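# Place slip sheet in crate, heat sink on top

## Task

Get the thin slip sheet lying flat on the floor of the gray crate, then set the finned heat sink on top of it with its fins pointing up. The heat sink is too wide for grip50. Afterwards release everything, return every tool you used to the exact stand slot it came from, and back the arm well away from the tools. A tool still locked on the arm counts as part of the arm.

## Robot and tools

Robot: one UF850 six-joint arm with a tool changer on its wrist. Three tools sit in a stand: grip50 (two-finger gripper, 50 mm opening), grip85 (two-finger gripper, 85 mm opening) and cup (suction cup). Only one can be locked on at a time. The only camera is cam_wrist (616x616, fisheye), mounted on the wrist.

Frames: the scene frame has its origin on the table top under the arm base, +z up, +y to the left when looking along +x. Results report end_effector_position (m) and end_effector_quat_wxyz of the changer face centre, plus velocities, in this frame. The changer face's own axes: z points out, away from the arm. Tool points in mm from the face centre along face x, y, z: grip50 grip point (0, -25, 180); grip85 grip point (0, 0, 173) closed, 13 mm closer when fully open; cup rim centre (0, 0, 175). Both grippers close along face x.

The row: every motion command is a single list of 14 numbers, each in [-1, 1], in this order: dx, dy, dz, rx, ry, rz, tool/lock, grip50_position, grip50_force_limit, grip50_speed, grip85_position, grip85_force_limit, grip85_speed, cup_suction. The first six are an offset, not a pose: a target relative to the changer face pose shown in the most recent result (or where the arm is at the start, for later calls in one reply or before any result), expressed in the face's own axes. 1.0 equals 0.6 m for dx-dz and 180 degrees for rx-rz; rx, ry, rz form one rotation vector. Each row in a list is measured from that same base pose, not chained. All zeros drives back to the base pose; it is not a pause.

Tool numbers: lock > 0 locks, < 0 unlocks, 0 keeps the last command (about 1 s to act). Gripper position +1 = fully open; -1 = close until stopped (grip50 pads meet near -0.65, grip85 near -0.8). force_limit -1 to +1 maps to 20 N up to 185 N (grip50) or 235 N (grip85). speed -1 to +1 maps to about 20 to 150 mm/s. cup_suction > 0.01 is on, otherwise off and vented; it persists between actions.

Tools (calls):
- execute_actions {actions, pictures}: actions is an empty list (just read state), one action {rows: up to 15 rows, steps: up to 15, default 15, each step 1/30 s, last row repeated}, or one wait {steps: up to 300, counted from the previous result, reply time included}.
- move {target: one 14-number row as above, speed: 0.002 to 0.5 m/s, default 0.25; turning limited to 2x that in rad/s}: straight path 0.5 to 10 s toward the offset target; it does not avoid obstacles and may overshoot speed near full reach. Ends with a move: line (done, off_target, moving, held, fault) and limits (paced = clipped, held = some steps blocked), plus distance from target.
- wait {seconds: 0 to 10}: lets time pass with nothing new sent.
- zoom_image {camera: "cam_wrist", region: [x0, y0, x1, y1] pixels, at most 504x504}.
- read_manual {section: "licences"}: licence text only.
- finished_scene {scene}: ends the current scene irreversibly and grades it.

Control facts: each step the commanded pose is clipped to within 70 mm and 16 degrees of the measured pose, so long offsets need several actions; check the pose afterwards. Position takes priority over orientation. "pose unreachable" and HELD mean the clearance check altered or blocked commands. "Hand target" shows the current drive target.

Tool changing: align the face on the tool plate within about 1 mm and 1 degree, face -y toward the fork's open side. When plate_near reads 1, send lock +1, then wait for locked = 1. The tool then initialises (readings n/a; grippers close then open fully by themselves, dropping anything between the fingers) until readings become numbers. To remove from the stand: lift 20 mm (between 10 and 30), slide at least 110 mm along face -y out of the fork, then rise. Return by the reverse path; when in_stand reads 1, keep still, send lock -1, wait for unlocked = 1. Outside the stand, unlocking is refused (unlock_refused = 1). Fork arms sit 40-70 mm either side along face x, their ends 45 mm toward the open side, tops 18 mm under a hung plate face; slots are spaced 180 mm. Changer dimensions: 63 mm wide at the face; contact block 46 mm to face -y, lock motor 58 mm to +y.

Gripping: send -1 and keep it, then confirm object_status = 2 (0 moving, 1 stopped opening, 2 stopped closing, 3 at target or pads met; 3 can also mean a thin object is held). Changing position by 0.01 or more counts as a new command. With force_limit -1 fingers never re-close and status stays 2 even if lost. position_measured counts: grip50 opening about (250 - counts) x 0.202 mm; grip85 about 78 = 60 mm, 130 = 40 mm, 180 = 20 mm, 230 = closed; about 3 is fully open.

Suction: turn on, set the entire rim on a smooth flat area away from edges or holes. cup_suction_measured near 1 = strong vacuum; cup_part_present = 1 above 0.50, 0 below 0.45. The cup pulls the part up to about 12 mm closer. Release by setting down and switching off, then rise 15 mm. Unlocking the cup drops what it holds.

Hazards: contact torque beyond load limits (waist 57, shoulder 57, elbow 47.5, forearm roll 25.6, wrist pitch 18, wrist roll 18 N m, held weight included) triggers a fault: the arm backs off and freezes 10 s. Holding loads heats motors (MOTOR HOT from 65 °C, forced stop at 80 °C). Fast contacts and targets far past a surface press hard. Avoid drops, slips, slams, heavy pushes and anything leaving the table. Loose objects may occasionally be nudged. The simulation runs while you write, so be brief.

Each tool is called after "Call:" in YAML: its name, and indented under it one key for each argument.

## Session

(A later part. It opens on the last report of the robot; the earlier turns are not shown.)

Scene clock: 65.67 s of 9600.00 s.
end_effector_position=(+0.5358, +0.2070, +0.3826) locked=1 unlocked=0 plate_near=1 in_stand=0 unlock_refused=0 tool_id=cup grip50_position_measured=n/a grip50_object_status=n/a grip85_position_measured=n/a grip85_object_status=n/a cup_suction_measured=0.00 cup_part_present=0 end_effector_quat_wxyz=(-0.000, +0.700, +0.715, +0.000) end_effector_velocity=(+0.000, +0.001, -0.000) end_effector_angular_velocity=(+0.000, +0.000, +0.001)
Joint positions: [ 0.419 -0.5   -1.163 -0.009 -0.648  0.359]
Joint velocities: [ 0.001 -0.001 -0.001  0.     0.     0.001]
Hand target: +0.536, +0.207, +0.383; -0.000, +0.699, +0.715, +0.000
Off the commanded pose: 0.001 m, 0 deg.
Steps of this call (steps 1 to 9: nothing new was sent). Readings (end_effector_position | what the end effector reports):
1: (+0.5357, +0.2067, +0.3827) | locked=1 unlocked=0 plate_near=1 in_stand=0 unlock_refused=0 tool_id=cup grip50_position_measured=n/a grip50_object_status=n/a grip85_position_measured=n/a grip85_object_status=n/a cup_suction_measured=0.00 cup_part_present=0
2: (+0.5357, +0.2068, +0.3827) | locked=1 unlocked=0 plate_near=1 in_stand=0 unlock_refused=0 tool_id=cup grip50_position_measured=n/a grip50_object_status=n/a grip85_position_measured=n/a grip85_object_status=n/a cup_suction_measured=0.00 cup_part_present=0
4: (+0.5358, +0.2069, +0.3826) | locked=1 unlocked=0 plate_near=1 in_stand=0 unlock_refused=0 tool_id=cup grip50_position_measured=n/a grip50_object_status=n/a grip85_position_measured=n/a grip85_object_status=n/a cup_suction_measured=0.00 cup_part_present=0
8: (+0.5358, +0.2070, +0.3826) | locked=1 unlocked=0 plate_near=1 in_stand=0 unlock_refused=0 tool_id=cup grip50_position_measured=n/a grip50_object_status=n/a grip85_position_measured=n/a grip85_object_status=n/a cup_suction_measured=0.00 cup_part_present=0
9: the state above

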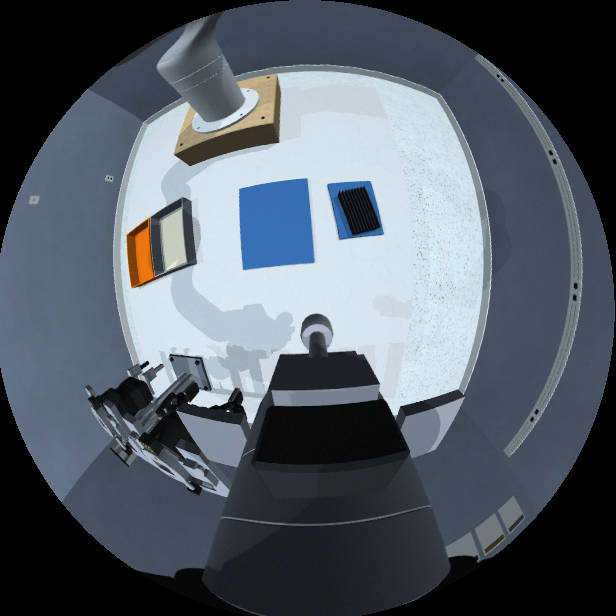

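Call:
move:
  target: [-0.0013,0.2005,0,0,0,0,0,0,0,0,0,0,0,0]
  speed: 0.06

Call:
move:
  target: [0,0,0.0325,0,0,0,0,0,0,0,0,0,0,0]
  speed: 0.01

Call:
execute_actions:
  actions:
    - {"rows":[[0,0,0,0,0,0,-1,0,0,0,0,0,0,0]]}
  pictures: false

Call:
execute_actions:
  actions:
    - {"steps":30}
  pictures: false

Call:
move:
  target: [0,0,-0.033,0,0,0,0,0,0,0,0,0,0,0]
  speed: 0.03

Scene clock: 72.90 s of 9600.00 s.
end_effector_position=(+0.6558, +0.2090, +0.3828) locked=1 unlocked=0 plate_near=1 in_stand=0 unlock_refused=0 tool_id=cup grip50_position_measured=n/a grip50_object_status=n/a grip85_position_measured=n/a grip85_object_status=n/a cup_suction_measured=0.00 cup_part_present=0 end_effector_quat_wxyz=(-0.000, +0.699, +0.715, +0.000) end_effector_velocity=(+0.001, -0.000, +0.000) end_effector_angular_velocity=(+0.000, -0.001, -0.001)
Joint positions: [ 0.357 -0.757 -1.574 -0.006 -0.801  0.295]
Joint velocities: [-0.001 -0.003 -0.005 -0.    -0.001  0.   ]
Hand target: +0.656, +0.209, +0.383; -0.000, +0.700, +0.715, +0.000
Off the commanded pose: 0.000 m, 0 deg.
move: done

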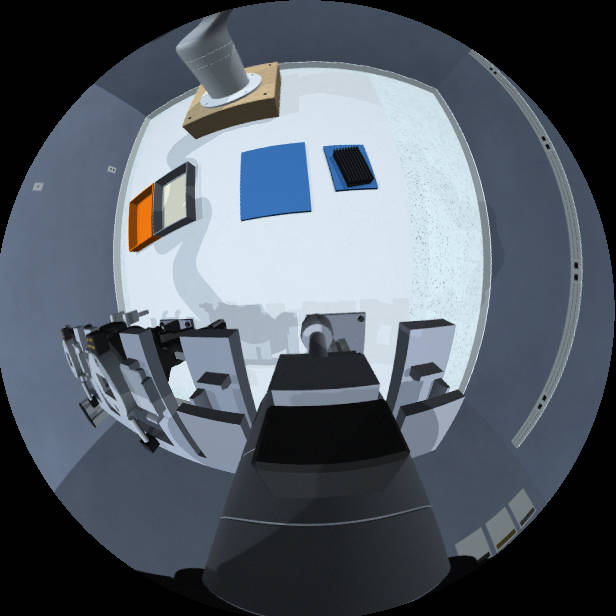

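Scene clock: 75.07 s of 9600.00 s.
end_effector_position=(+0.6561, +0.2090, +0.3635) locked=1 unlocked=0 plate_near=1 in_stand=1 unlock_refused=0 tool_id=cup grip50_position_measured=n/a grip50_object_status=n/a grip85_position_measured=n/a grip85_object_status=n/a cup_suction_measured=0.00 cup_part_present=0 end_effector_quat_wxyz=(+0.000, +0.700, +0.715, +0.000) end_effector_velocity=(+0.000, -0.000, -0.000) end_effector_angular_velocity=(-0.000, -0.000, +0.002)
Joint positions: [ 0.357 -0.78  -1.565 -0.007 -0.768  0.295]
Joint velocities: [-0.    -0.     0.    -0.     0.001 -0.002]
Hand target: +0.656, +0.209, +0.363; -0.000, +0.699, +0.715, +0.000
Off the commanded pose: 0.000 m, 0 deg.
move: done

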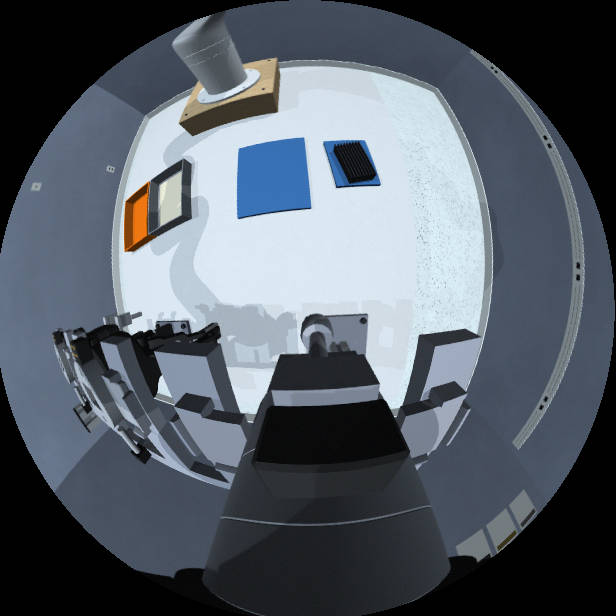

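Scene clock: 75.57 s of 9600.00 s.
end_effector_position=(+0.6558, +0.2091, +0.3637) locked=0 unlocked=0 plate_near=0 in_stand=1 unlock_refused=0 tool_id=none grip50_position_measured=n/a grip50_object_status=n/a grip85_position_measured=n/a grip85_object_status=n/a cup_suction_measured=n/a cup_part_present=n/a end_effector_quat_wxyz=(-0.000, +0.699, +0.715, -0.000) end_effector_velocity=(+0.003, +0.001, +0.003) end_effector_angular_velocity=(+0.005, -0.013, -0.001)
Joint positions: [ 0.357 -0.78  -1.565 -0.007 -0.769  0.295]
Joint velocities: [ 0.     0.001 -0.005  0.     0.008  0.001]
Hand target: +0.656, +0.209, +0.363; +0.000, +0.700, +0.715, +0.000
Off the commanded pose: 0.000 m, 0 deg.
Steps of this call (steps 1 to 15: all 15 steps of this action). Readings (end_effector_position | what the end effector reports):
1: (+0.6560, +0.2090, +0.3632) | locked=1 unlocked=0 plate_near=1 in_stand=1 unlock_refused=0 tool_id=cup grip50_position_measured=n/a grip50_object_status=n/a grip85_position_measured=n/a grip85_object_status=n/a cup_suction_measured=0.00 cup_part_present=0
2: (+0.6560, +0.2089, +0.3629) | locked=1 unlocked=0 plate_near=1 in_stand=1 unlock_refused=0 tool_id=cup grip50_position_measured=n/a grip50_object_status=n/a grip85_position_measured=n/a grip85_object_status=n/a cup_suction_measured=0.00 cup_part_present=0
4: (+0.6560, +0.2089, +0.3628) | locked=1 unlocked=0 plate_near=1 in_stand=1 unlock_refused=0 tool_id=cup grip50_position_measured=n/a grip50_object_status=n/a grip85_position_measured=n/a grip85_object_status=n/a cup_suction_measured=0.00 cup_part_present=0
8: (+0.6557, +0.2089, +0.3630) | locked=0 unlocked=0 plate_near=1 in_stand=1 unlock_refused=0 tool_id=none grip50_position_measured=n/a grip50_object_status=n/a grip85_position_measured=n/a grip85_object_status=n/a cup_suction_measured=n/a cup_part_present=n/a
15: the state above

Scene clock: 76.57 s of 9600.00 s.
end_effector_position=(+0.6561, +0.2090, +0.3635) locked=0 unlocked=1 plate_near=0 in_stand=1 unlock_refused=0 tool_id=none grip50_position_measured=n/a grip50_object_status=n/a grip85_position_measured=n/a grip85_object_status=n/a cup_suction_measured=n/a cup_part_present=n/a end_effector_quat_wxyz=(+0.000, +0.700, +0.715, +0.000) end_effector_velocity=(-0.001, +0.000, -0.001) end_effector_angular_velocity=(-0.000, +0.001, +0.002)
Joint positions: [ 0.357 -0.78  -1.565 -0.007 -0.768  0.295]
Joint velocities: [ 0.001 -0.     0.001 -0.     0.    -0.002]
Hand target: +0.656, +0.209, +0.363; +0.000, +0.700, +0.715, +0.000
Off the commanded pose: 0.000 m, 0 deg.
Steps of this call (steps 1 to 30: nothing new was sent). Readings (end_effector_position | what the end effector reports):
1: (+0.6559, +0.2091, +0.3638) | locked=0 unlocked=0 plate_near=0 in_stand=1 unlock_refused=0 tool_id=none grip50_position_measured=n/a grip50_object_status=n/a grip85_position_measured=n/a grip85_object_status=n/a cup_suction_measured=n/a cup_part_present=n/a
2: (+0.6559, +0.2091, +0.3638) | locked=0 unlocked=0 plate_near=0 in_stand=1 unlock_refused=0 tool_id=none grip50_position_measured=n/a grip50_object_status=n/a grip85_position_measured=n/a grip85_object_status=n/a cup_suction_measured=n/a cup_part_present=n/a
4: (+0.6560, +0.2091, +0.3637) | locked=0 unlocked=0 plate_near=0 in_stand=1 unlock_refused=0 tool_id=none grip50_position_measured=n/a grip50_object_status=n/a grip85_position_measured=n/a grip85_object_status=n/a cup_suction_measured=n/a cup_part_present=n/a
8: (+0.6560, +0.2090, +0.3636) | locked=0 unlocked=0 plate_near=0 in_stand=1 unlock_refused=0 tool_id=none grip50_position_measured=n/a grip50_object_status=n/a grip85_position_measured=n/a grip85_object_status=n/a cup_suction_measured=n/a cup_part_present=n/a
30: the state above

Scene clock: 77.50 s of 9600.00 s.
end_effector_position=(+0.6560, +0.2090, +0.3832) locked=0 unlocked=1 plate_near=0 in_stand=0 unlock_refused=0 tool_id=none grip50_position_measured=n/a grip50_object_status=n/a grip85_position_measured=n/a grip85_object_status=n/a cup_suction_measured=n/a cup_part_present=n/a end_effector_quat_wxyz=(+0.000, +0.700, +0.715, +0.000) end_effector_velocity=(-0.000, +0.001, -0.000) end_effector_angular_velocity=(-0.001, +0.002, +0.000)
Joint positions: [ 0.357 -0.757 -1.574 -0.006 -0.801  0.295]
Joint velocities: [ 0.001 -0.001 -0.     0.    -0.002  0.001]
Hand target: +0.656, +0.209, +0.383; +0.000, +0.700, +0.715, +0.000
Off the commanded pose: 0.000 m, 0 deg.
move: done

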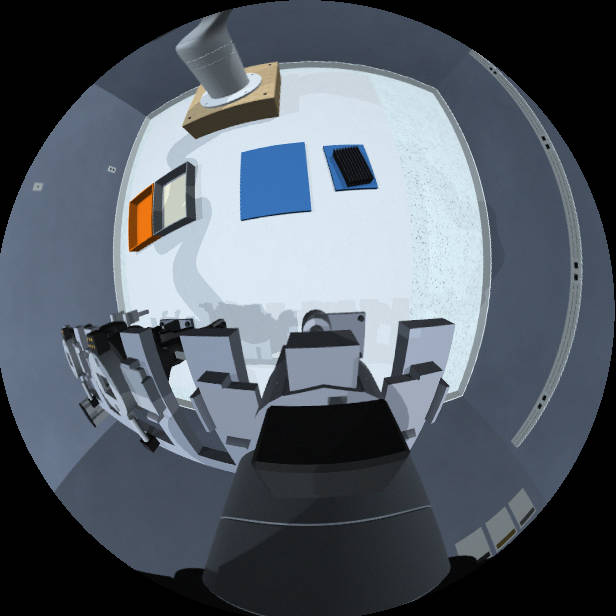

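Call:
move:
  target: [-0.3,0,0,0,0,0,0,0,0,0,0,0,0,0]
  speed: 0.1

Scene clock: 80.97 s of 9600.00 s.
end_effector_position=(+0.6603, +0.0292, +0.3831) locked=0 unlocked=1 plate_near=0 in_stand=0 unlock_refused=0 tool_id=none grip50_position_measured=n/a grip50_object_status=n/a grip85_position_measured=n/a grip85_object_status=n/a cup_suction_measured=n/a cup_part_present=n/a end_effector_quat_wxyz=(+0.000, +0.700, +0.715, +0.000) end_effector_velocity=(-0.000, -0.001, -0.001) end_effector_angular_velocity=(+0.000, +0.001, +0.001)
Joint positions: [ 0.09  -0.689 -1.464  0.    -0.757  0.023]
Joint velocities: [-0.001 -0.001  0.     0.     0.    -0.003]
Hand target: +0.660, +0.029, +0.383; +0.000, +0.700, +0.715, +0.000
Off the commanded pose: 0.001 m, 0 deg.
move: done

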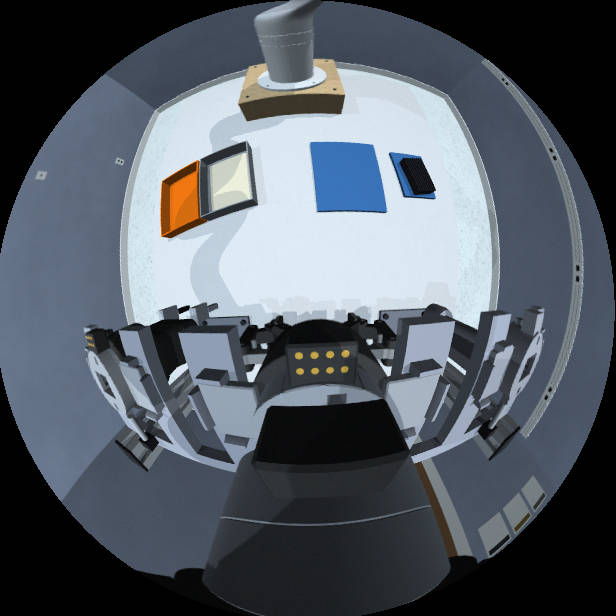

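Call:
move:
  target: [-0.0004,-0.001,0.025,0,0,0,0,0,0,0,1,0,0,0]
  speed: 0.01

Call:
move:
  target: [0,0,0.0085,0,0,0,0,0,0,0,1,0,0,0]
  speed: 0.004

Call:
execute_actions:
  actions:
    - {"rows":[[0,0,0,0,0,0,1,0,0,0,1,0,0,0]]}
  pictures: false

Call:
execute_actions:
  actions:
    - {"steps":30}
  pictures: false

Scene clock: 87.03 s of 9600.00 s.
end_effector_position=(+0.6597, +0.0289, +0.3681) locked=0 unlocked=1 plate_near=0 in_stand=0 unlock_refused=0 tool_id=none grip50_position_measured=n/a grip50_object_status=n/a grip85_position_measured=n/a grip85_object_status=n/a cup_suction_measured=n/a cup_part_present=n/a end_effector_quat_wxyz=(+0.000, +0.700, +0.715, +0.000) end_effector_velocity=(+0.000, +0.001, -0.000) end_effector_angular_velocity=(+0.000, -0.001, -0.000)
Joint positions: [ 0.09  -0.707 -1.455  0.    -0.731  0.022]
Joint velocities: [ 0.001 -0.    -0.     0.     0.001  0.001]
Hand target: +0.660, +0.029, +0.368; +0.000, +0.700, +0.715, +0.000
Off the commanded pose: 0.000 m, 0 deg.
move: done

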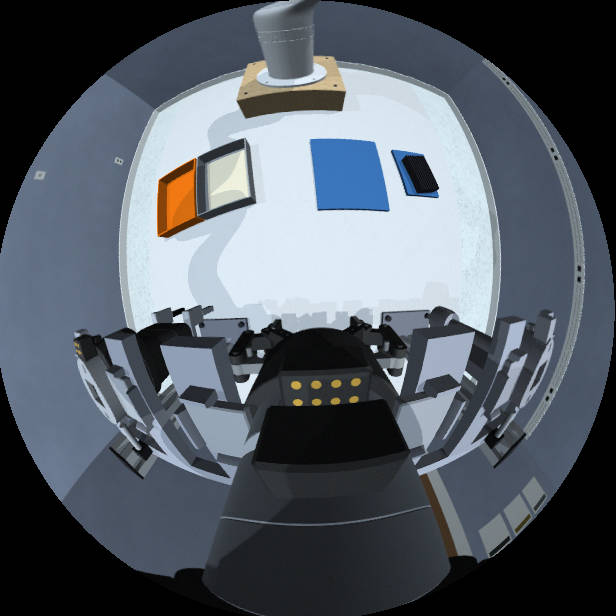

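Scene clock: 88.53 s of 9600.00 s.
end_effector_position=(+0.6597, +0.0289, +0.3630) locked=0 unlocked=1 plate_near=1 in_stand=1 unlock_refused=0 tool_id=none grip50_position_measured=n/a grip50_object_status=n/a grip85_position_measured=n/a grip85_object_status=n/a cup_suction_measured=n/a cup_part_present=n/a end_effector_quat_wxyz=(+0.000, +0.700, +0.715, +0.000) end_effector_velocity=(+0.000, -0.000, -0.001) end_effector_angular_velocity=(+0.000, +0.001, +0.000)
Joint positions: [ 0.09  -0.713 -1.452  0.    -0.722  0.022]
Joint velocities: [-0.    -0.001 -0.001  0.     0.    -0.001]
Hand target: +0.660, +0.029, +0.363; +0.000, +0.700, +0.715, +0.000
Off the commanded pose: 0.000 m, 0 deg.
move: done

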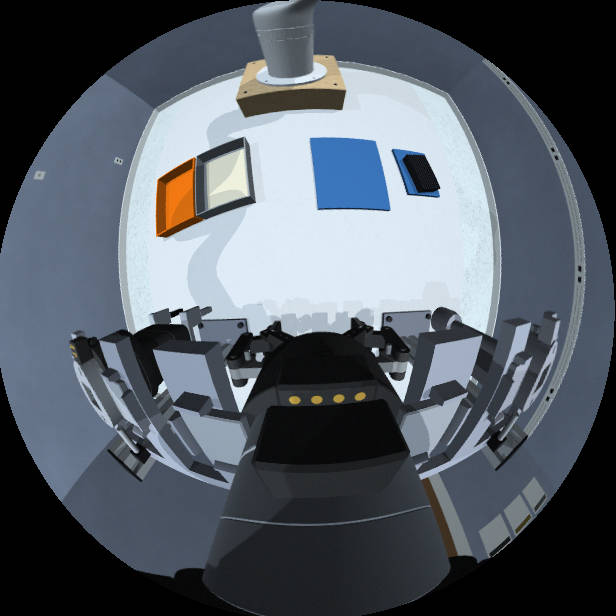

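Scene clock: 89.03 s of 9600.00 s.
end_effector_position=(+0.6597, +0.0289, +0.3630) locked=0 unlocked=0 plate_near=1 in_stand=1 unlock_refused=0 tool_id=none grip50_position_measured=n/a grip50_object_status=n/a grip85_position_measured=n/a grip85_object_status=n/a cup_suction_measured=n/a cup_part_present=n/a end_effector_quat_wxyz=(+0.000, +0.700, +0.715, +0.000) end_effector_velocity=(+0.000, -0.000, +0.000) end_effector_angular_velocity=(+0.000, -0.001, -0.001)
Joint positions: [ 0.09  -0.713 -1.452  0.    -0.722  0.022]
Joint velocities: [-0.     0.     0.     0.     0.001  0.001]
Hand target: +0.660, +0.029, +0.363; +0.000, +0.700, +0.715, +0.000
Off the commanded pose: 0.000 m, 0 deg.
Steps of this call (steps 1 to 15: all 15 steps of this action). Readings (end_effector_position | what the end effector reports):
1: (+0.6597, +0.0289, +0.3630) | locked=0 unlocked=0 plate_near=1 in_stand=1 unlock_refused=0 tool_id=none grip50_position_measured=n/a grip50_object_status=n/a grip85_position_measured=n/a grip85_object_status=n/a cup_suction_measured=n/a cup_part_present=n/a
2: (+0.6597, +0.0289, +0.3630) | locked=0 unlocked=0 plate_near=1 in_stand=1 unlock_refused=0 tool_id=none grip50_position_measured=n/a grip50_object_status=n/a grip85_position_measured=n/a grip85_object_status=n/a cup_suction_measured=n/a cup_part_present=n/a
4: (+0.6597, +0.0289, +0.3630) | locked=0 unlocked=0 plate_near=1 in_stand=1 unlock_refused=0 tool_id=none grip50_position_measured=n/a grip50_object_status=n/a grip85_position_measured=n/a grip85_object_status=n/a cup_suction_measured=n/a cup_part_present=n/a
8: (+0.6597, +0.0289, +0.3630) | locked=0 unlocked=0 plate_near=1 in_stand=1 unlock_refused=0 tool_id=none grip50_position_measured=n/a grip50_object_status=n/a grip85_position_measured=n/a grip85_object_status=n/a cup_suction_measured=n/a cup_part_present=n/a
15: the state above

Scene clock: 90.03 s of 9600.00 s.
end_effector_position=(+0.6597, +0.0289, +0.3630) locked=1 unlocked=0 plate_near=1 in_stand=1 unlock_refused=0 tool_id=grip85 grip50_position_measured=n/a grip50_object_status=n/a grip85_position_measured=n/a grip85_object_status=n/a cup_suction_measured=n/a cup_part_present=n/a end_effector_quat_wxyz=(+0.000, +0.700, +0.715, +0.000) end_effector_velocity=(+0.000, -0.000, +0.000) end_effector_angular_velocity=(+0.000, -0.001, -0.000)
Joint positions: [ 0.09  -0.713 -1.452  0.    -0.722  0.022]
Joint velocities: [-0.001  0.    -0.     0.     0.    -0.001]
Hand target: +0.660, +0.029, +0.363; +0.000, +0.700, +0.715, +0.000
Off the commanded pose: 0.000 m, 0 deg.
Steps of this call (steps 1 to 30: nothing new was sent). Readings (end_effector_position | what the end effector reports):
1: (+0.6597, +0.0289, +0.3629) | locked=0 unlocked=0 plate_near=1 in_stand=1 unlock_refused=0 tool_id=none grip50_position_measured=n/a grip50_object_status=n/a grip85_position_measured=n/a grip85_object_status=n/a cup_suction_measured=n/a cup_part_present=n/a
2: (+0.6597, +0.0289, +0.3628) | locked=0 unlocked=0 plate_near=1 in_stand=1 unlock_refused=0 tool_id=none grip50_position_measured=n/a grip50_object_status=n/a grip85_position_measured=n/a grip85_object_status=n/a cup_suction_measured=n/a cup_part_present=n/a
4: (+0.6597, +0.0289, +0.3626) | locked=0 unlocked=0 plate_near=1 in_stand=1 unlock_refused=0 tool_id=none grip50_position_measured=n/a grip50_object_status=n/a grip85_position_measured=n/a grip85_object_status=n/a cup_suction_measured=n/a cup_part_present=n/a
8: (+0.6596, +0.0289, +0.3625) | locked=0 unlocked=0 plate_near=1 in_stand=1 unlock_refused=0 tool_id=none grip50_position_measured=n/a grip50_object_status=n/a grip85_position_measured=n/a grip85_object_status=n/a cup_suction_measured=n/a cup_part_present=n/a
30: the state above

Call:
move:
  target: [0,0,-0.033,0,0,0,0,0,0,0,1,0,0,0]
  speed: 0.03

Call:
move:
  target: [0,-0.2,0,0,0,0,0,0,0,0,1,0,0,0]
  speed: 0.08

Call:
move:
  target: [0.485,-0.31,0.18,0,0,-0.06,0,0,0,0,1,0,0,0]

Scene clock: 95.67 s of 9600.00 s.
end_effector_position=(+0.6597, +0.0289, +0.3827) locked=1 unlocked=0 plate_near=1 in_stand=0 unlock_refused=0 tool_id=grip85 grip50_position_measured=n/a grip50_object_status=n/a grip85_position_measured=3 grip85_object_status=3 cup_suction_measured=n/a cup_part_present=n/a end_effector_quat_wxyz=(+0.000, +0.700, +0.715, +0.000) end_effector_velocity=(-0.001, +0.001, -0.001) end_effector_angular_velocity=(-0.000, +0.006, +0.002)
Joint positions: [ 0.09  -0.688 -1.461  0.    -0.756  0.022]
Joint velocities: [ 0.001 -0.001  0.002 -0.    -0.003 -0.   ]
Hand target: +0.660, +0.029, +0.383; +0.000, +0.700, +0.715, +0.000
Off the commanded pose: 0.000 m, 0 deg.
move: done

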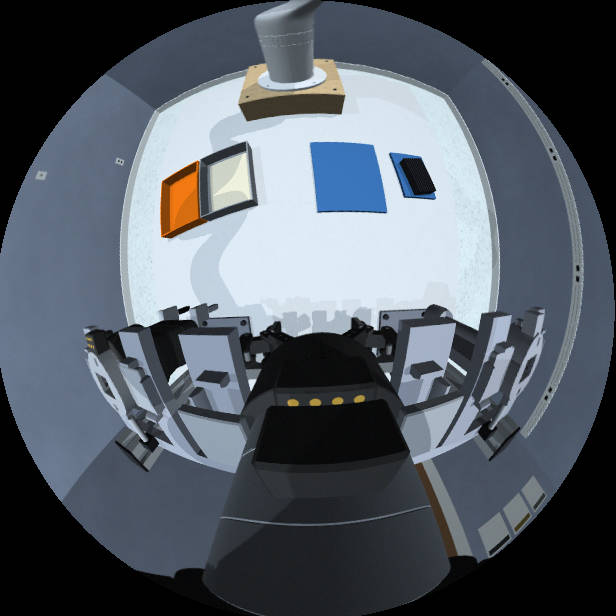

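Scene clock: 97.50 s of 9600.00 s.
end_effector_position=(+0.5401, +0.0261, +0.3825) locked=1 unlocked=0 plate_near=1 in_stand=0 unlock_refused=0 tool_id=grip85 grip50_position_measured=n/a grip50_object_status=n/a grip85_position_measured=3 grip85_object_status=3 cup_suction_measured=n/a cup_part_present=n/a end_effector_quat_wxyz=(+0.000, +0.700, +0.715, +0.001) end_effector_velocity=(-0.002, -0.001, -0.001) end_effector_angular_velocity=(-0.000, +0.002, -0.001)
Joint positions: [ 0.094 -0.426 -1.055  0.    -0.611  0.027]
Joint velocities: [-0.001  0.002  0.005  0.     0.001 -0.   ]
Hand target: +0.540, +0.026, +0.382; +0.000, +0.700, +0.715, +0.000
Off the commanded pose: 0.000 m, 0 deg.
move: done

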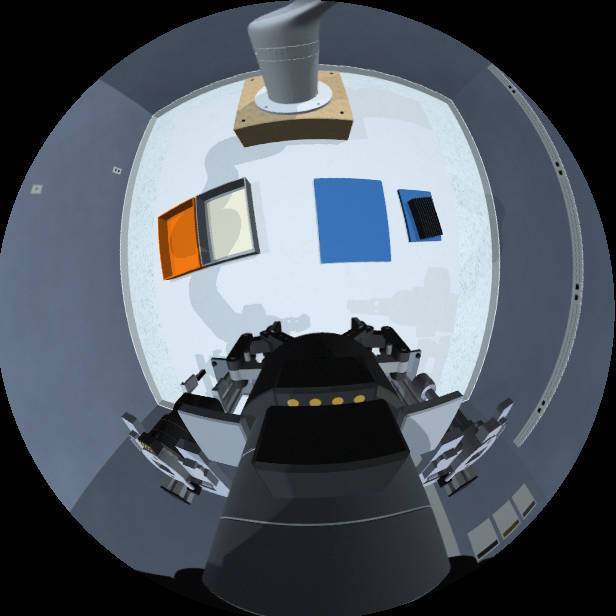

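Scene clock: 99.43 s of 9600.00 s.
end_effector_position=(+0.3477, +0.3130, +0.2743) locked=1 unlocked=0 plate_near=1 in_stand=0 unlock_refused=0 tool_id=grip85 grip50_position_measured=n/a grip50_object_status=n/a grip85_position_measured=3 grip85_object_status=3 cup_suction_measured=n/a cup_part_present=n/a end_effector_quat_wxyz=(+0.000, +0.629, +0.777, +0.000) end_effector_velocity=(-0.001, +0.001, -0.001) end_effector_angular_velocity=(-0.001, -0.000, +0.000)
Joint positions: [ 0.787 -0.495 -0.82  -0.038 -0.312  0.568]
Joint velocities: [ 0.003 -0.002 -0.001 -0.004  0.001  0.006]
Hand target: +0.347, +0.313, +0.274; +0.000, +0.629, +0.777, +0.000
Off the commanded pose: 0.000 m, 0 deg.
move: done

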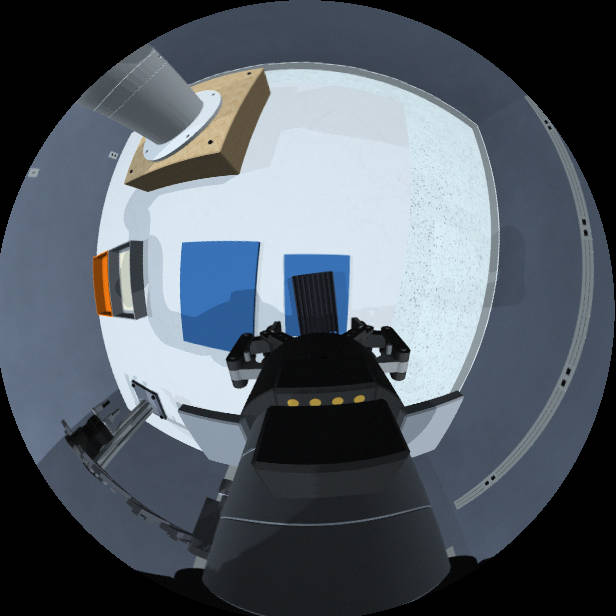

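Call:
move:
  target: [0.005,-0.015,0.08,0,0,-0.022,0,0,0,0,1,0,0,0]
  speed: 0.05

Call:
move:
  target: [0,0,0.048,0,0,0,0,0,0,0,1,0,0,0]
  speed: 0.02

Call:
move:
  target: [0,0,0,0,0,0,0,0,0,0,-1,-0.3,-0.5,0]

Call:
move:
  target: [0,0,-0.15,0,0,0,0,0,0,0,-1,-0.3,-0.5,0]
  speed: 0.06

Scene clock: 104.27 s of 9600.00 s.
end_effector_position=(+0.3385, +0.3142, +0.2264) locked=1 unlocked=0 plate_near=1 in_stand=0 unlock_refused=0 tool_id=grip85 grip50_position_measured=n/a grip50_object_status=n/a grip85_position_measured=3 grip85_object_status=3 cup_suction_measured=n/a cup_part_present=n/a end_effector_quat_wxyz=(+0.000, +0.602, +0.798, +0.001) end_effector_velocity=(+0.001, +0.000, -0.001) end_effector_angular_velocity=(+0.001, -0.001, -0.002)
Joint positions: [ 0.801 -0.596 -0.815 -0.058 -0.206  0.534]
Joint velocities: [-0.001 -0.002 -0.001 -0.001  0.003  0.002]
Hand target: +0.338, +0.314, +0.226; +0.000, +0.602, +0.798, +0.000
Off the commanded pose: 0.000 m, 0 deg.
move: done

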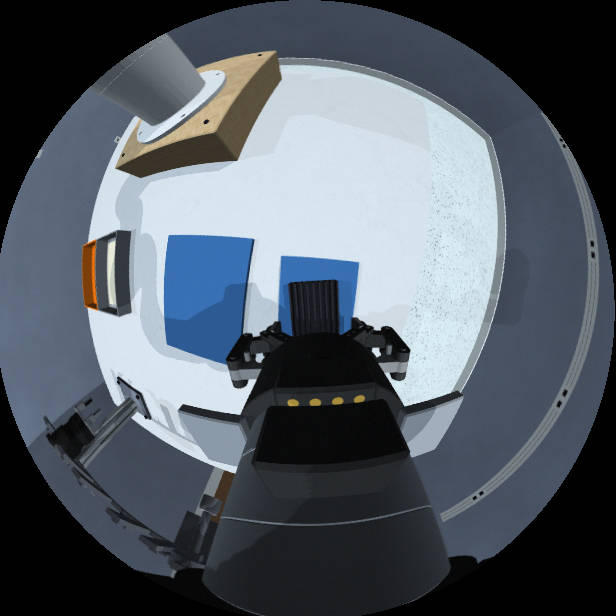

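Scene clock: 105.97 s of 9600.00 s.
end_effector_position=(+0.3386, +0.3143, +0.1976) locked=1 unlocked=0 plate_near=1 in_stand=0 unlock_refused=0 tool_id=grip85 grip50_position_measured=n/a grip50_object_status=n/a grip85_position_measured=3 grip85_object_status=3 cup_suction_measured=n/a cup_part_present=n/a end_effector_quat_wxyz=(+0.000, +0.602, +0.798, +0.001) end_effector_velocity=(+0.001, +0.001, +0.000) end_effector_angular_velocity=(+0.002, -0.003, +0.000)
Joint positions: [ 0.801 -0.666 -0.83  -0.079 -0.15   0.555]
Joint velocities: [ 0.    -0.    -0.002 -0.003  0.002  0.002]
Hand target: +0.339, +0.314, +0.197; +0.000, +0.602, +0.798, +0.001
Off the commanded pose: 0.000 m, 0 deg.
move: done

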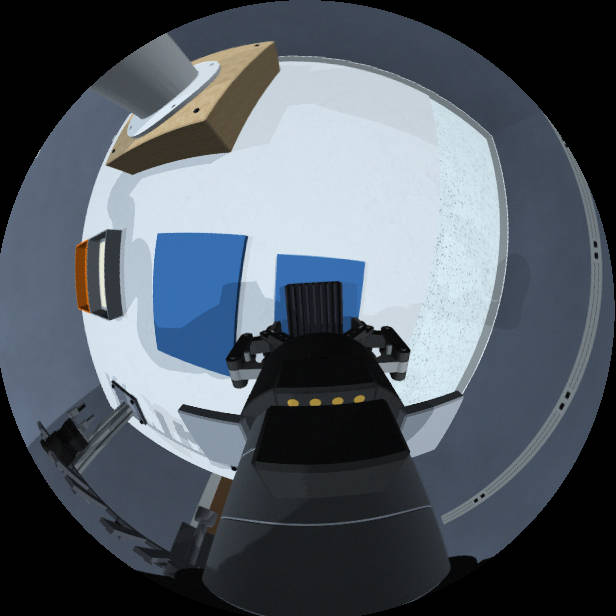

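Scene clock: 106.83 s of 9600.00 s.
end_effector_position=(+0.3387, +0.3144, +0.1978) locked=1 unlocked=0 plate_near=1 in_stand=0 unlock_refused=0 tool_id=grip85 grip50_position_measured=n/a grip50_object_status=n/a grip85_position_measured=80 grip85_object_status=2 cup_suction_measured=n/a cup_part_present=n/a end_effector_quat_wxyz=(+0.001, +0.602, +0.798, +0.001) end_effector_velocity=(-0.000, -0.000, -0.000) end_effector_angular_velocity=(-0.000, +0.000, +0.001)
Joint positions: [ 0.801 -0.666 -0.83  -0.079 -0.151  0.555]
Joint velocities: [-0.    -0.     0.    -0.    -0.    -0.001]
Hand target: +0.339, +0.314, +0.198; +0.000, +0.602, +0.798, +0.001
Off the commanded pose: 0.000 m, 0 deg.
move: done

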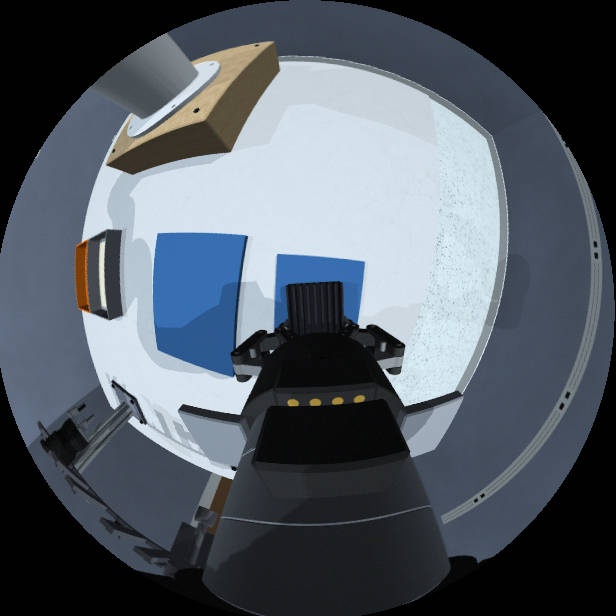

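Scene clock: 108.67 s of 9600.00 s.
end_effector_position=(+0.3383, +0.3141, +0.2877) locked=1 unlocked=0 plate_near=1 in_stand=0 unlock_refused=0 tool_id=grip85 grip50_position_measured=n/a grip50_object_status=n/a grip85_position_measured=80 grip85_object_status=2 cup_suction_measured=n/a cup_part_present=n/a end_effector_quat_wxyz=(+0.000, +0.602, +0.798, +0.001) end_effector_velocity=(-0.000, +0.001, +0.001) end_effector_angular_velocity=(+0.001, -0.001, +0.002)
Joint positions: [ 0.803 -0.454 -0.801 -0.036 -0.334  0.513]
Joint velocities: [ 0.002  0.002 -0.     0.    -0.001 -0.001]
Hand target: +0.338, +0.314, +0.288; +0.000, +0.602, +0.798, +0.001
Off the commanded pose: 0.000 m, 0 deg.
move: done

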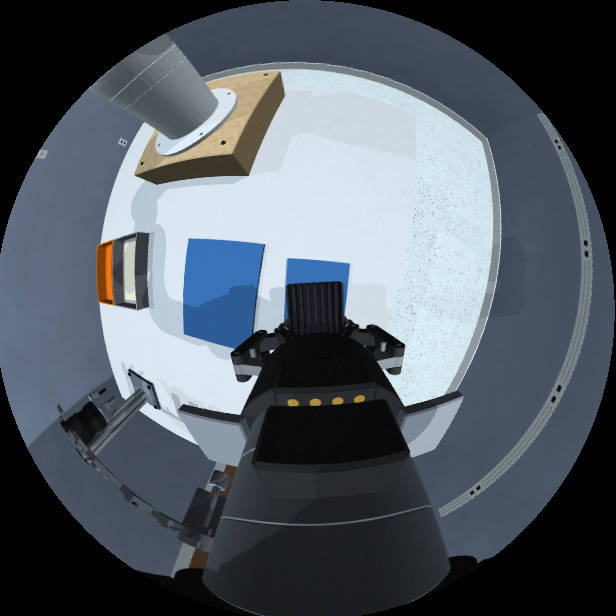

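Call:
move:
  target: [-0.7825,-0.208,0,0,0,0.042,0,0,0,0,-1,-0.3,-0.5,0]
  speed: 0.15

Call:
move:
  target: [0,0,0.135,0,0,0,0,0,0,0,-1,-0.3,-0.5,0]
  speed: 0.03

Call:
move:
  target: [0,0,0.018,0,0,0,0,0,0,0,-1,-0.3,-0.5,0]
  speed: 0.005

Call:
move:
  target: [0,0,0,0,0,0,0,0,0,0,0.65,-0.3,-0.5,0]

Call:
move:
  target: [0,0,-0.312,0,0,0.04,0,0,0,0,0.65,-0.3,-0.5,0]
  speed: 0.08

Scene clock: 119.20 s of 9600.00 s.
end_effector_position=(+0.3485, -0.1724, +0.2872) locked=1 unlocked=0 plate_near=1 in_stand=0 unlock_refused=0 tool_id=grip85 grip50_position_measured=n/a grip50_object_status=n/a grip85_position_measured=80 grip85_object_status=2 cup_suction_measured=n/a cup_part_present=n/a end_effector_quat_wxyz=(-0.000, +0.653, +0.757, +0.001) end_effector_velocity=(+0.001, -0.002, +0.000) end_effector_angular_velocity=(+0.001, -0.003, +0.000)
Joint positions: [-0.421 -0.323 -0.597  0.036 -0.26  -0.648]
Joint velocities: [-0.005 -0.001 -0.003  0.009  0.    -0.015]
Hand target: +0.349, -0.173, +0.287; +0.000, +0.654, +0.757, +0.001
Off the commanded pose: 0.001 m, 0 deg.
move: done

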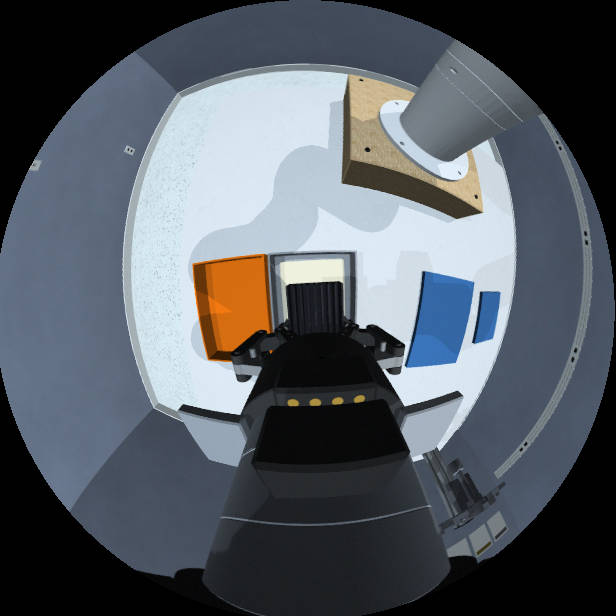

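Scene clock: 122.20 s of 9600.00 s.
end_effector_position=(+0.3488, -0.1723, +0.2061) locked=1 unlocked=0 plate_near=1 in_stand=0 unlock_refused=0 tool_id=grip85 grip50_position_measured=n/a grip50_object_status=n/a grip85_position_measured=80 grip85_object_status=2 cup_suction_measured=n/a cup_part_present=n/a end_effector_quat_wxyz=(-0.000, +0.653, +0.757, +0.001) end_effector_velocity=(+0.000, +0.000, -0.001) end_effector_angular_velocity=(+0.002, -0.002, +0.002)
Joint positions: [-0.419 -0.549 -0.624  0.143 -0.061 -0.754]
Joint velocities: [ 0.    -0.001  0.     0.051  0.002 -0.053]
Hand target: +0.349, -0.172, +0.206; -0.000, +0.653, +0.757, +0.001
Off the commanded pose: 0.000 m, 0 deg.
move: done

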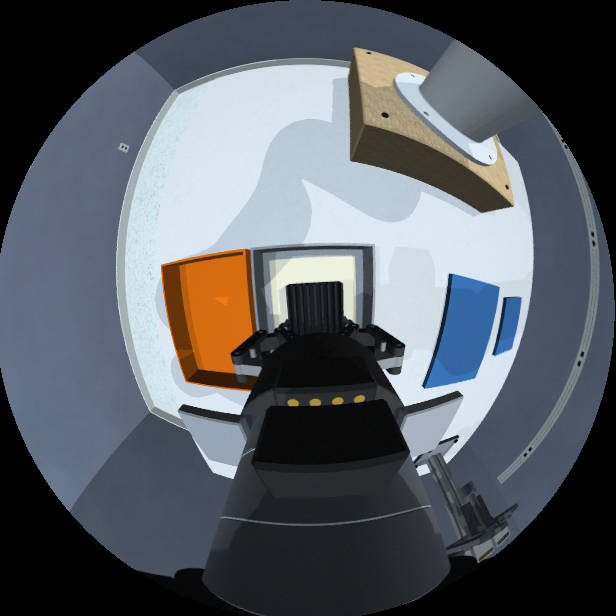

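Scene clock: 124.57 s of 9600.00 s.
end_effector_position=(+0.3489, -0.1723, +0.1953) locked=1 unlocked=0 plate_near=1 in_stand=0 unlock_refused=0 tool_id=grip85 grip50_position_measured=n/a grip50_object_status=n/a grip85_position_measured=80 grip85_object_status=2 cup_suction_measured=n/a cup_part_present=n/a end_effector_quat_wxyz=(-0.000, +0.653, +0.757, +0.000) end_effector_velocity=(-0.000, +0.000, -0.000) end_effector_angular_velocity=(+0.001, -0.001, -0.001)
Joint positions: [-0.418 -0.58  -0.631  0.219 -0.037 -0.829]
Joint velocities: [-0.    -0.001  0.     0.037  0.001 -0.036]
Hand target: +0.349, -0.172, +0.195; -0.000, +0.653, +0.757, +0.000
Off the commanded pose: 0.000 m, 0 deg.
move: done

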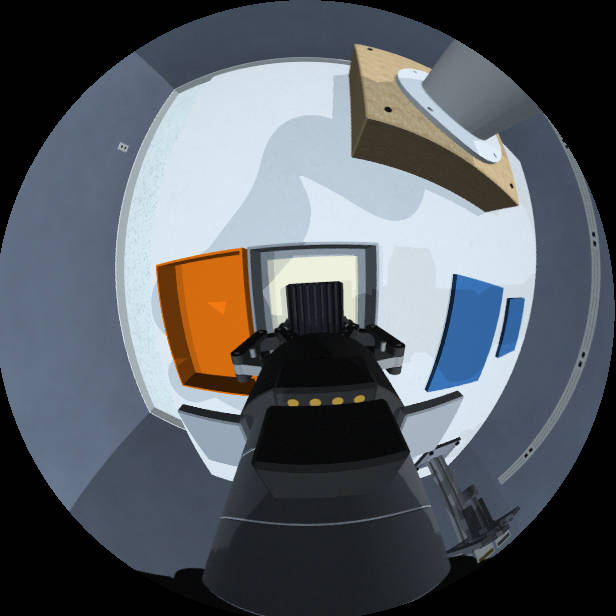

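Scene clock: 125.13 s of 9600.00 s.
end_effector_position=(+0.3489, -0.1723, +0.1953) locked=1 unlocked=0 plate_near=1 in_stand=0 unlock_refused=0 tool_id=grip85 grip50_position_measured=n/a grip50_object_status=n/a grip85_position_measured=48 grip85_object_status=0 cup_suction_measured=n/a cup_part_present=n/a end_effector_quat_wxyz=(-0.000, +0.653, +0.757, +0.000) end_effector_velocity=(-0.000, +0.000, -0.000) end_effector_angular_velocity=(+0.000, +0.000, +0.001)
Joint positions: [-0.418 -0.58  -0.631  0.219 -0.037 -0.83 ]
Joint velocities: [-0.    -0.     0.    -0.001  0.    -0.001]
Hand target: +0.349, -0.172, +0.195; -0.000, +0.653, +0.757, +0.000
Off the commanded pose: 0.000 m, 0 deg.
move: done

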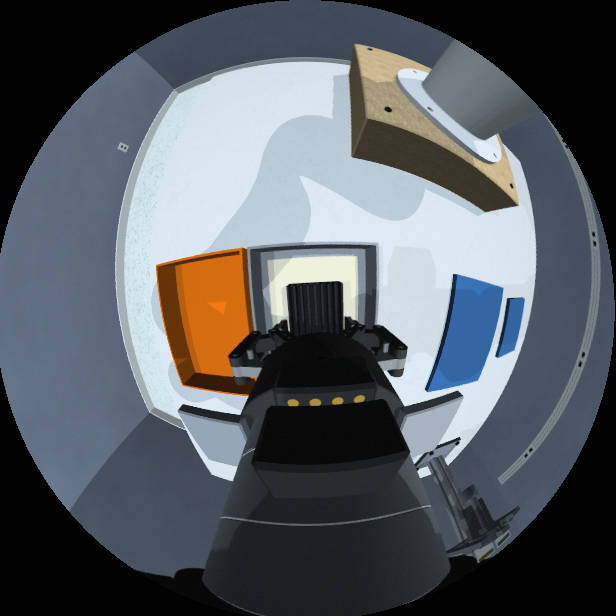

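Scene clock: 127.83 s of 9600.00 s.
end_effector_position=(+0.3483, -0.1721, +0.3828) locked=1 unlocked=0 plate_near=1 in_stand=0 unlock_refused=0 tool_id=grip85 grip50_position_measured=n/a grip50_object_status=n/a grip85_position_measured=48 grip85_object_status=3 cup_suction_measured=n/a cup_part_present=n/a end_effector_quat_wxyz=(-0.000, +0.700, +0.714, -0.000) end_effector_velocity=(+0.000, -0.000, +0.001) end_effector_angular_velocity=(-0.000, -0.001, -0.002)
Joint positions: [-0.422 -0.097 -0.625  0.015 -0.514 -0.502]
Joint velocities: [-0.001  0.002 -0.002 -0.    -0.003  0.002]
Hand target: +0.348, -0.172, +0.383; -0.000, +0.700, +0.714, -0.000
Off the commanded pose: 0.001 m, 0 deg.
move: done

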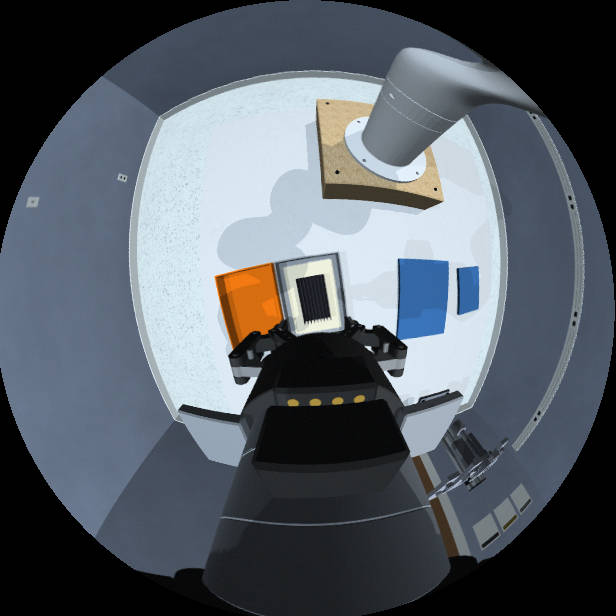

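Call:
move:
  target: [0.3225,0.327,0,0,0,0,0,0,0,0,1,0,0,0]

Call:
move:
  target: [0,0.1,0,0,0,0,0,0,0,0,1,0,0,0]
  speed: 0.06

Scene clock: 151.63 s of 9600.00 s.
end_effector_position=(+0.5397, +0.0260, +0.3827) locked=1 unlocked=0 plate_near=1 in_stand=0 unlock_refused=0 tool_id=grip85 grip50_position_measured=n/a grip50_object_status=n/a grip85_position_measured=3 grip85_object_status=3 cup_suction_measured=n/a cup_part_present=n/a end_effector_quat_wxyz=(-0.000, +0.700, +0.714, -0.000) end_effector_velocity=(+0.001, +0.001, -0.000) end_effector_angular_velocity=(-0.000, -0.001, +0.000)
Joint positions: [ 0.095 -0.426 -1.055 -0.001 -0.614  0.029]
Joint velocities: [ 0.002 -0.003 -0.004 -0.     0.     0.002]
Hand target: +0.540, +0.026, +0.383; -0.000, +0.700, +0.714, -0.000
Off the commanded pose: 0.001 m, 0 deg.
move: done

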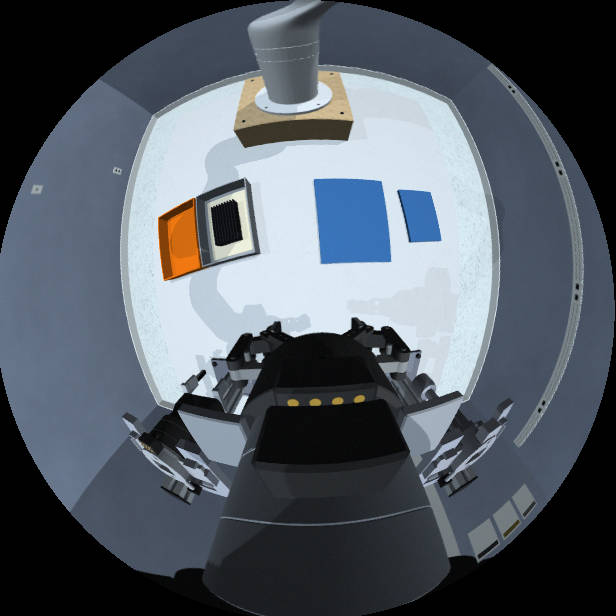

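Scene clock: 152.97 s of 9600.00 s.
end_effector_position=(+0.5995, +0.0274, +0.3827) locked=1 unlocked=0 plate_near=1 in_stand=0 unlock_refused=0 tool_id=grip85 grip50_position_measured=n/a grip50_object_status=n/a grip85_position_measured=3 grip85_object_status=3 cup_suction_measured=n/a cup_part_present=n/a end_effector_quat_wxyz=(-0.000, +0.700, +0.714, -0.001) end_effector_velocity=(+0.001, +0.001, +0.001) end_effector_angular_velocity=(+0.000, -0.001, +0.001)
Joint positions: [ 0.092 -0.554 -1.247 -0.001 -0.678  0.026]
Joint velocities: [ 0.001 -0.001 -0.004 -0.    -0.002  0.   ]
Hand target: +0.600, +0.027, +0.383; -0.000, +0.700, +0.714, -0.000
Off the commanded pose: 0.000 m, 0 deg.
move: done

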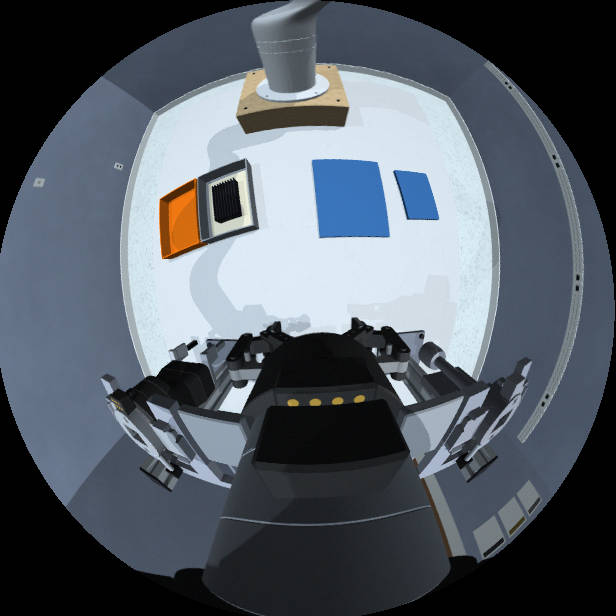

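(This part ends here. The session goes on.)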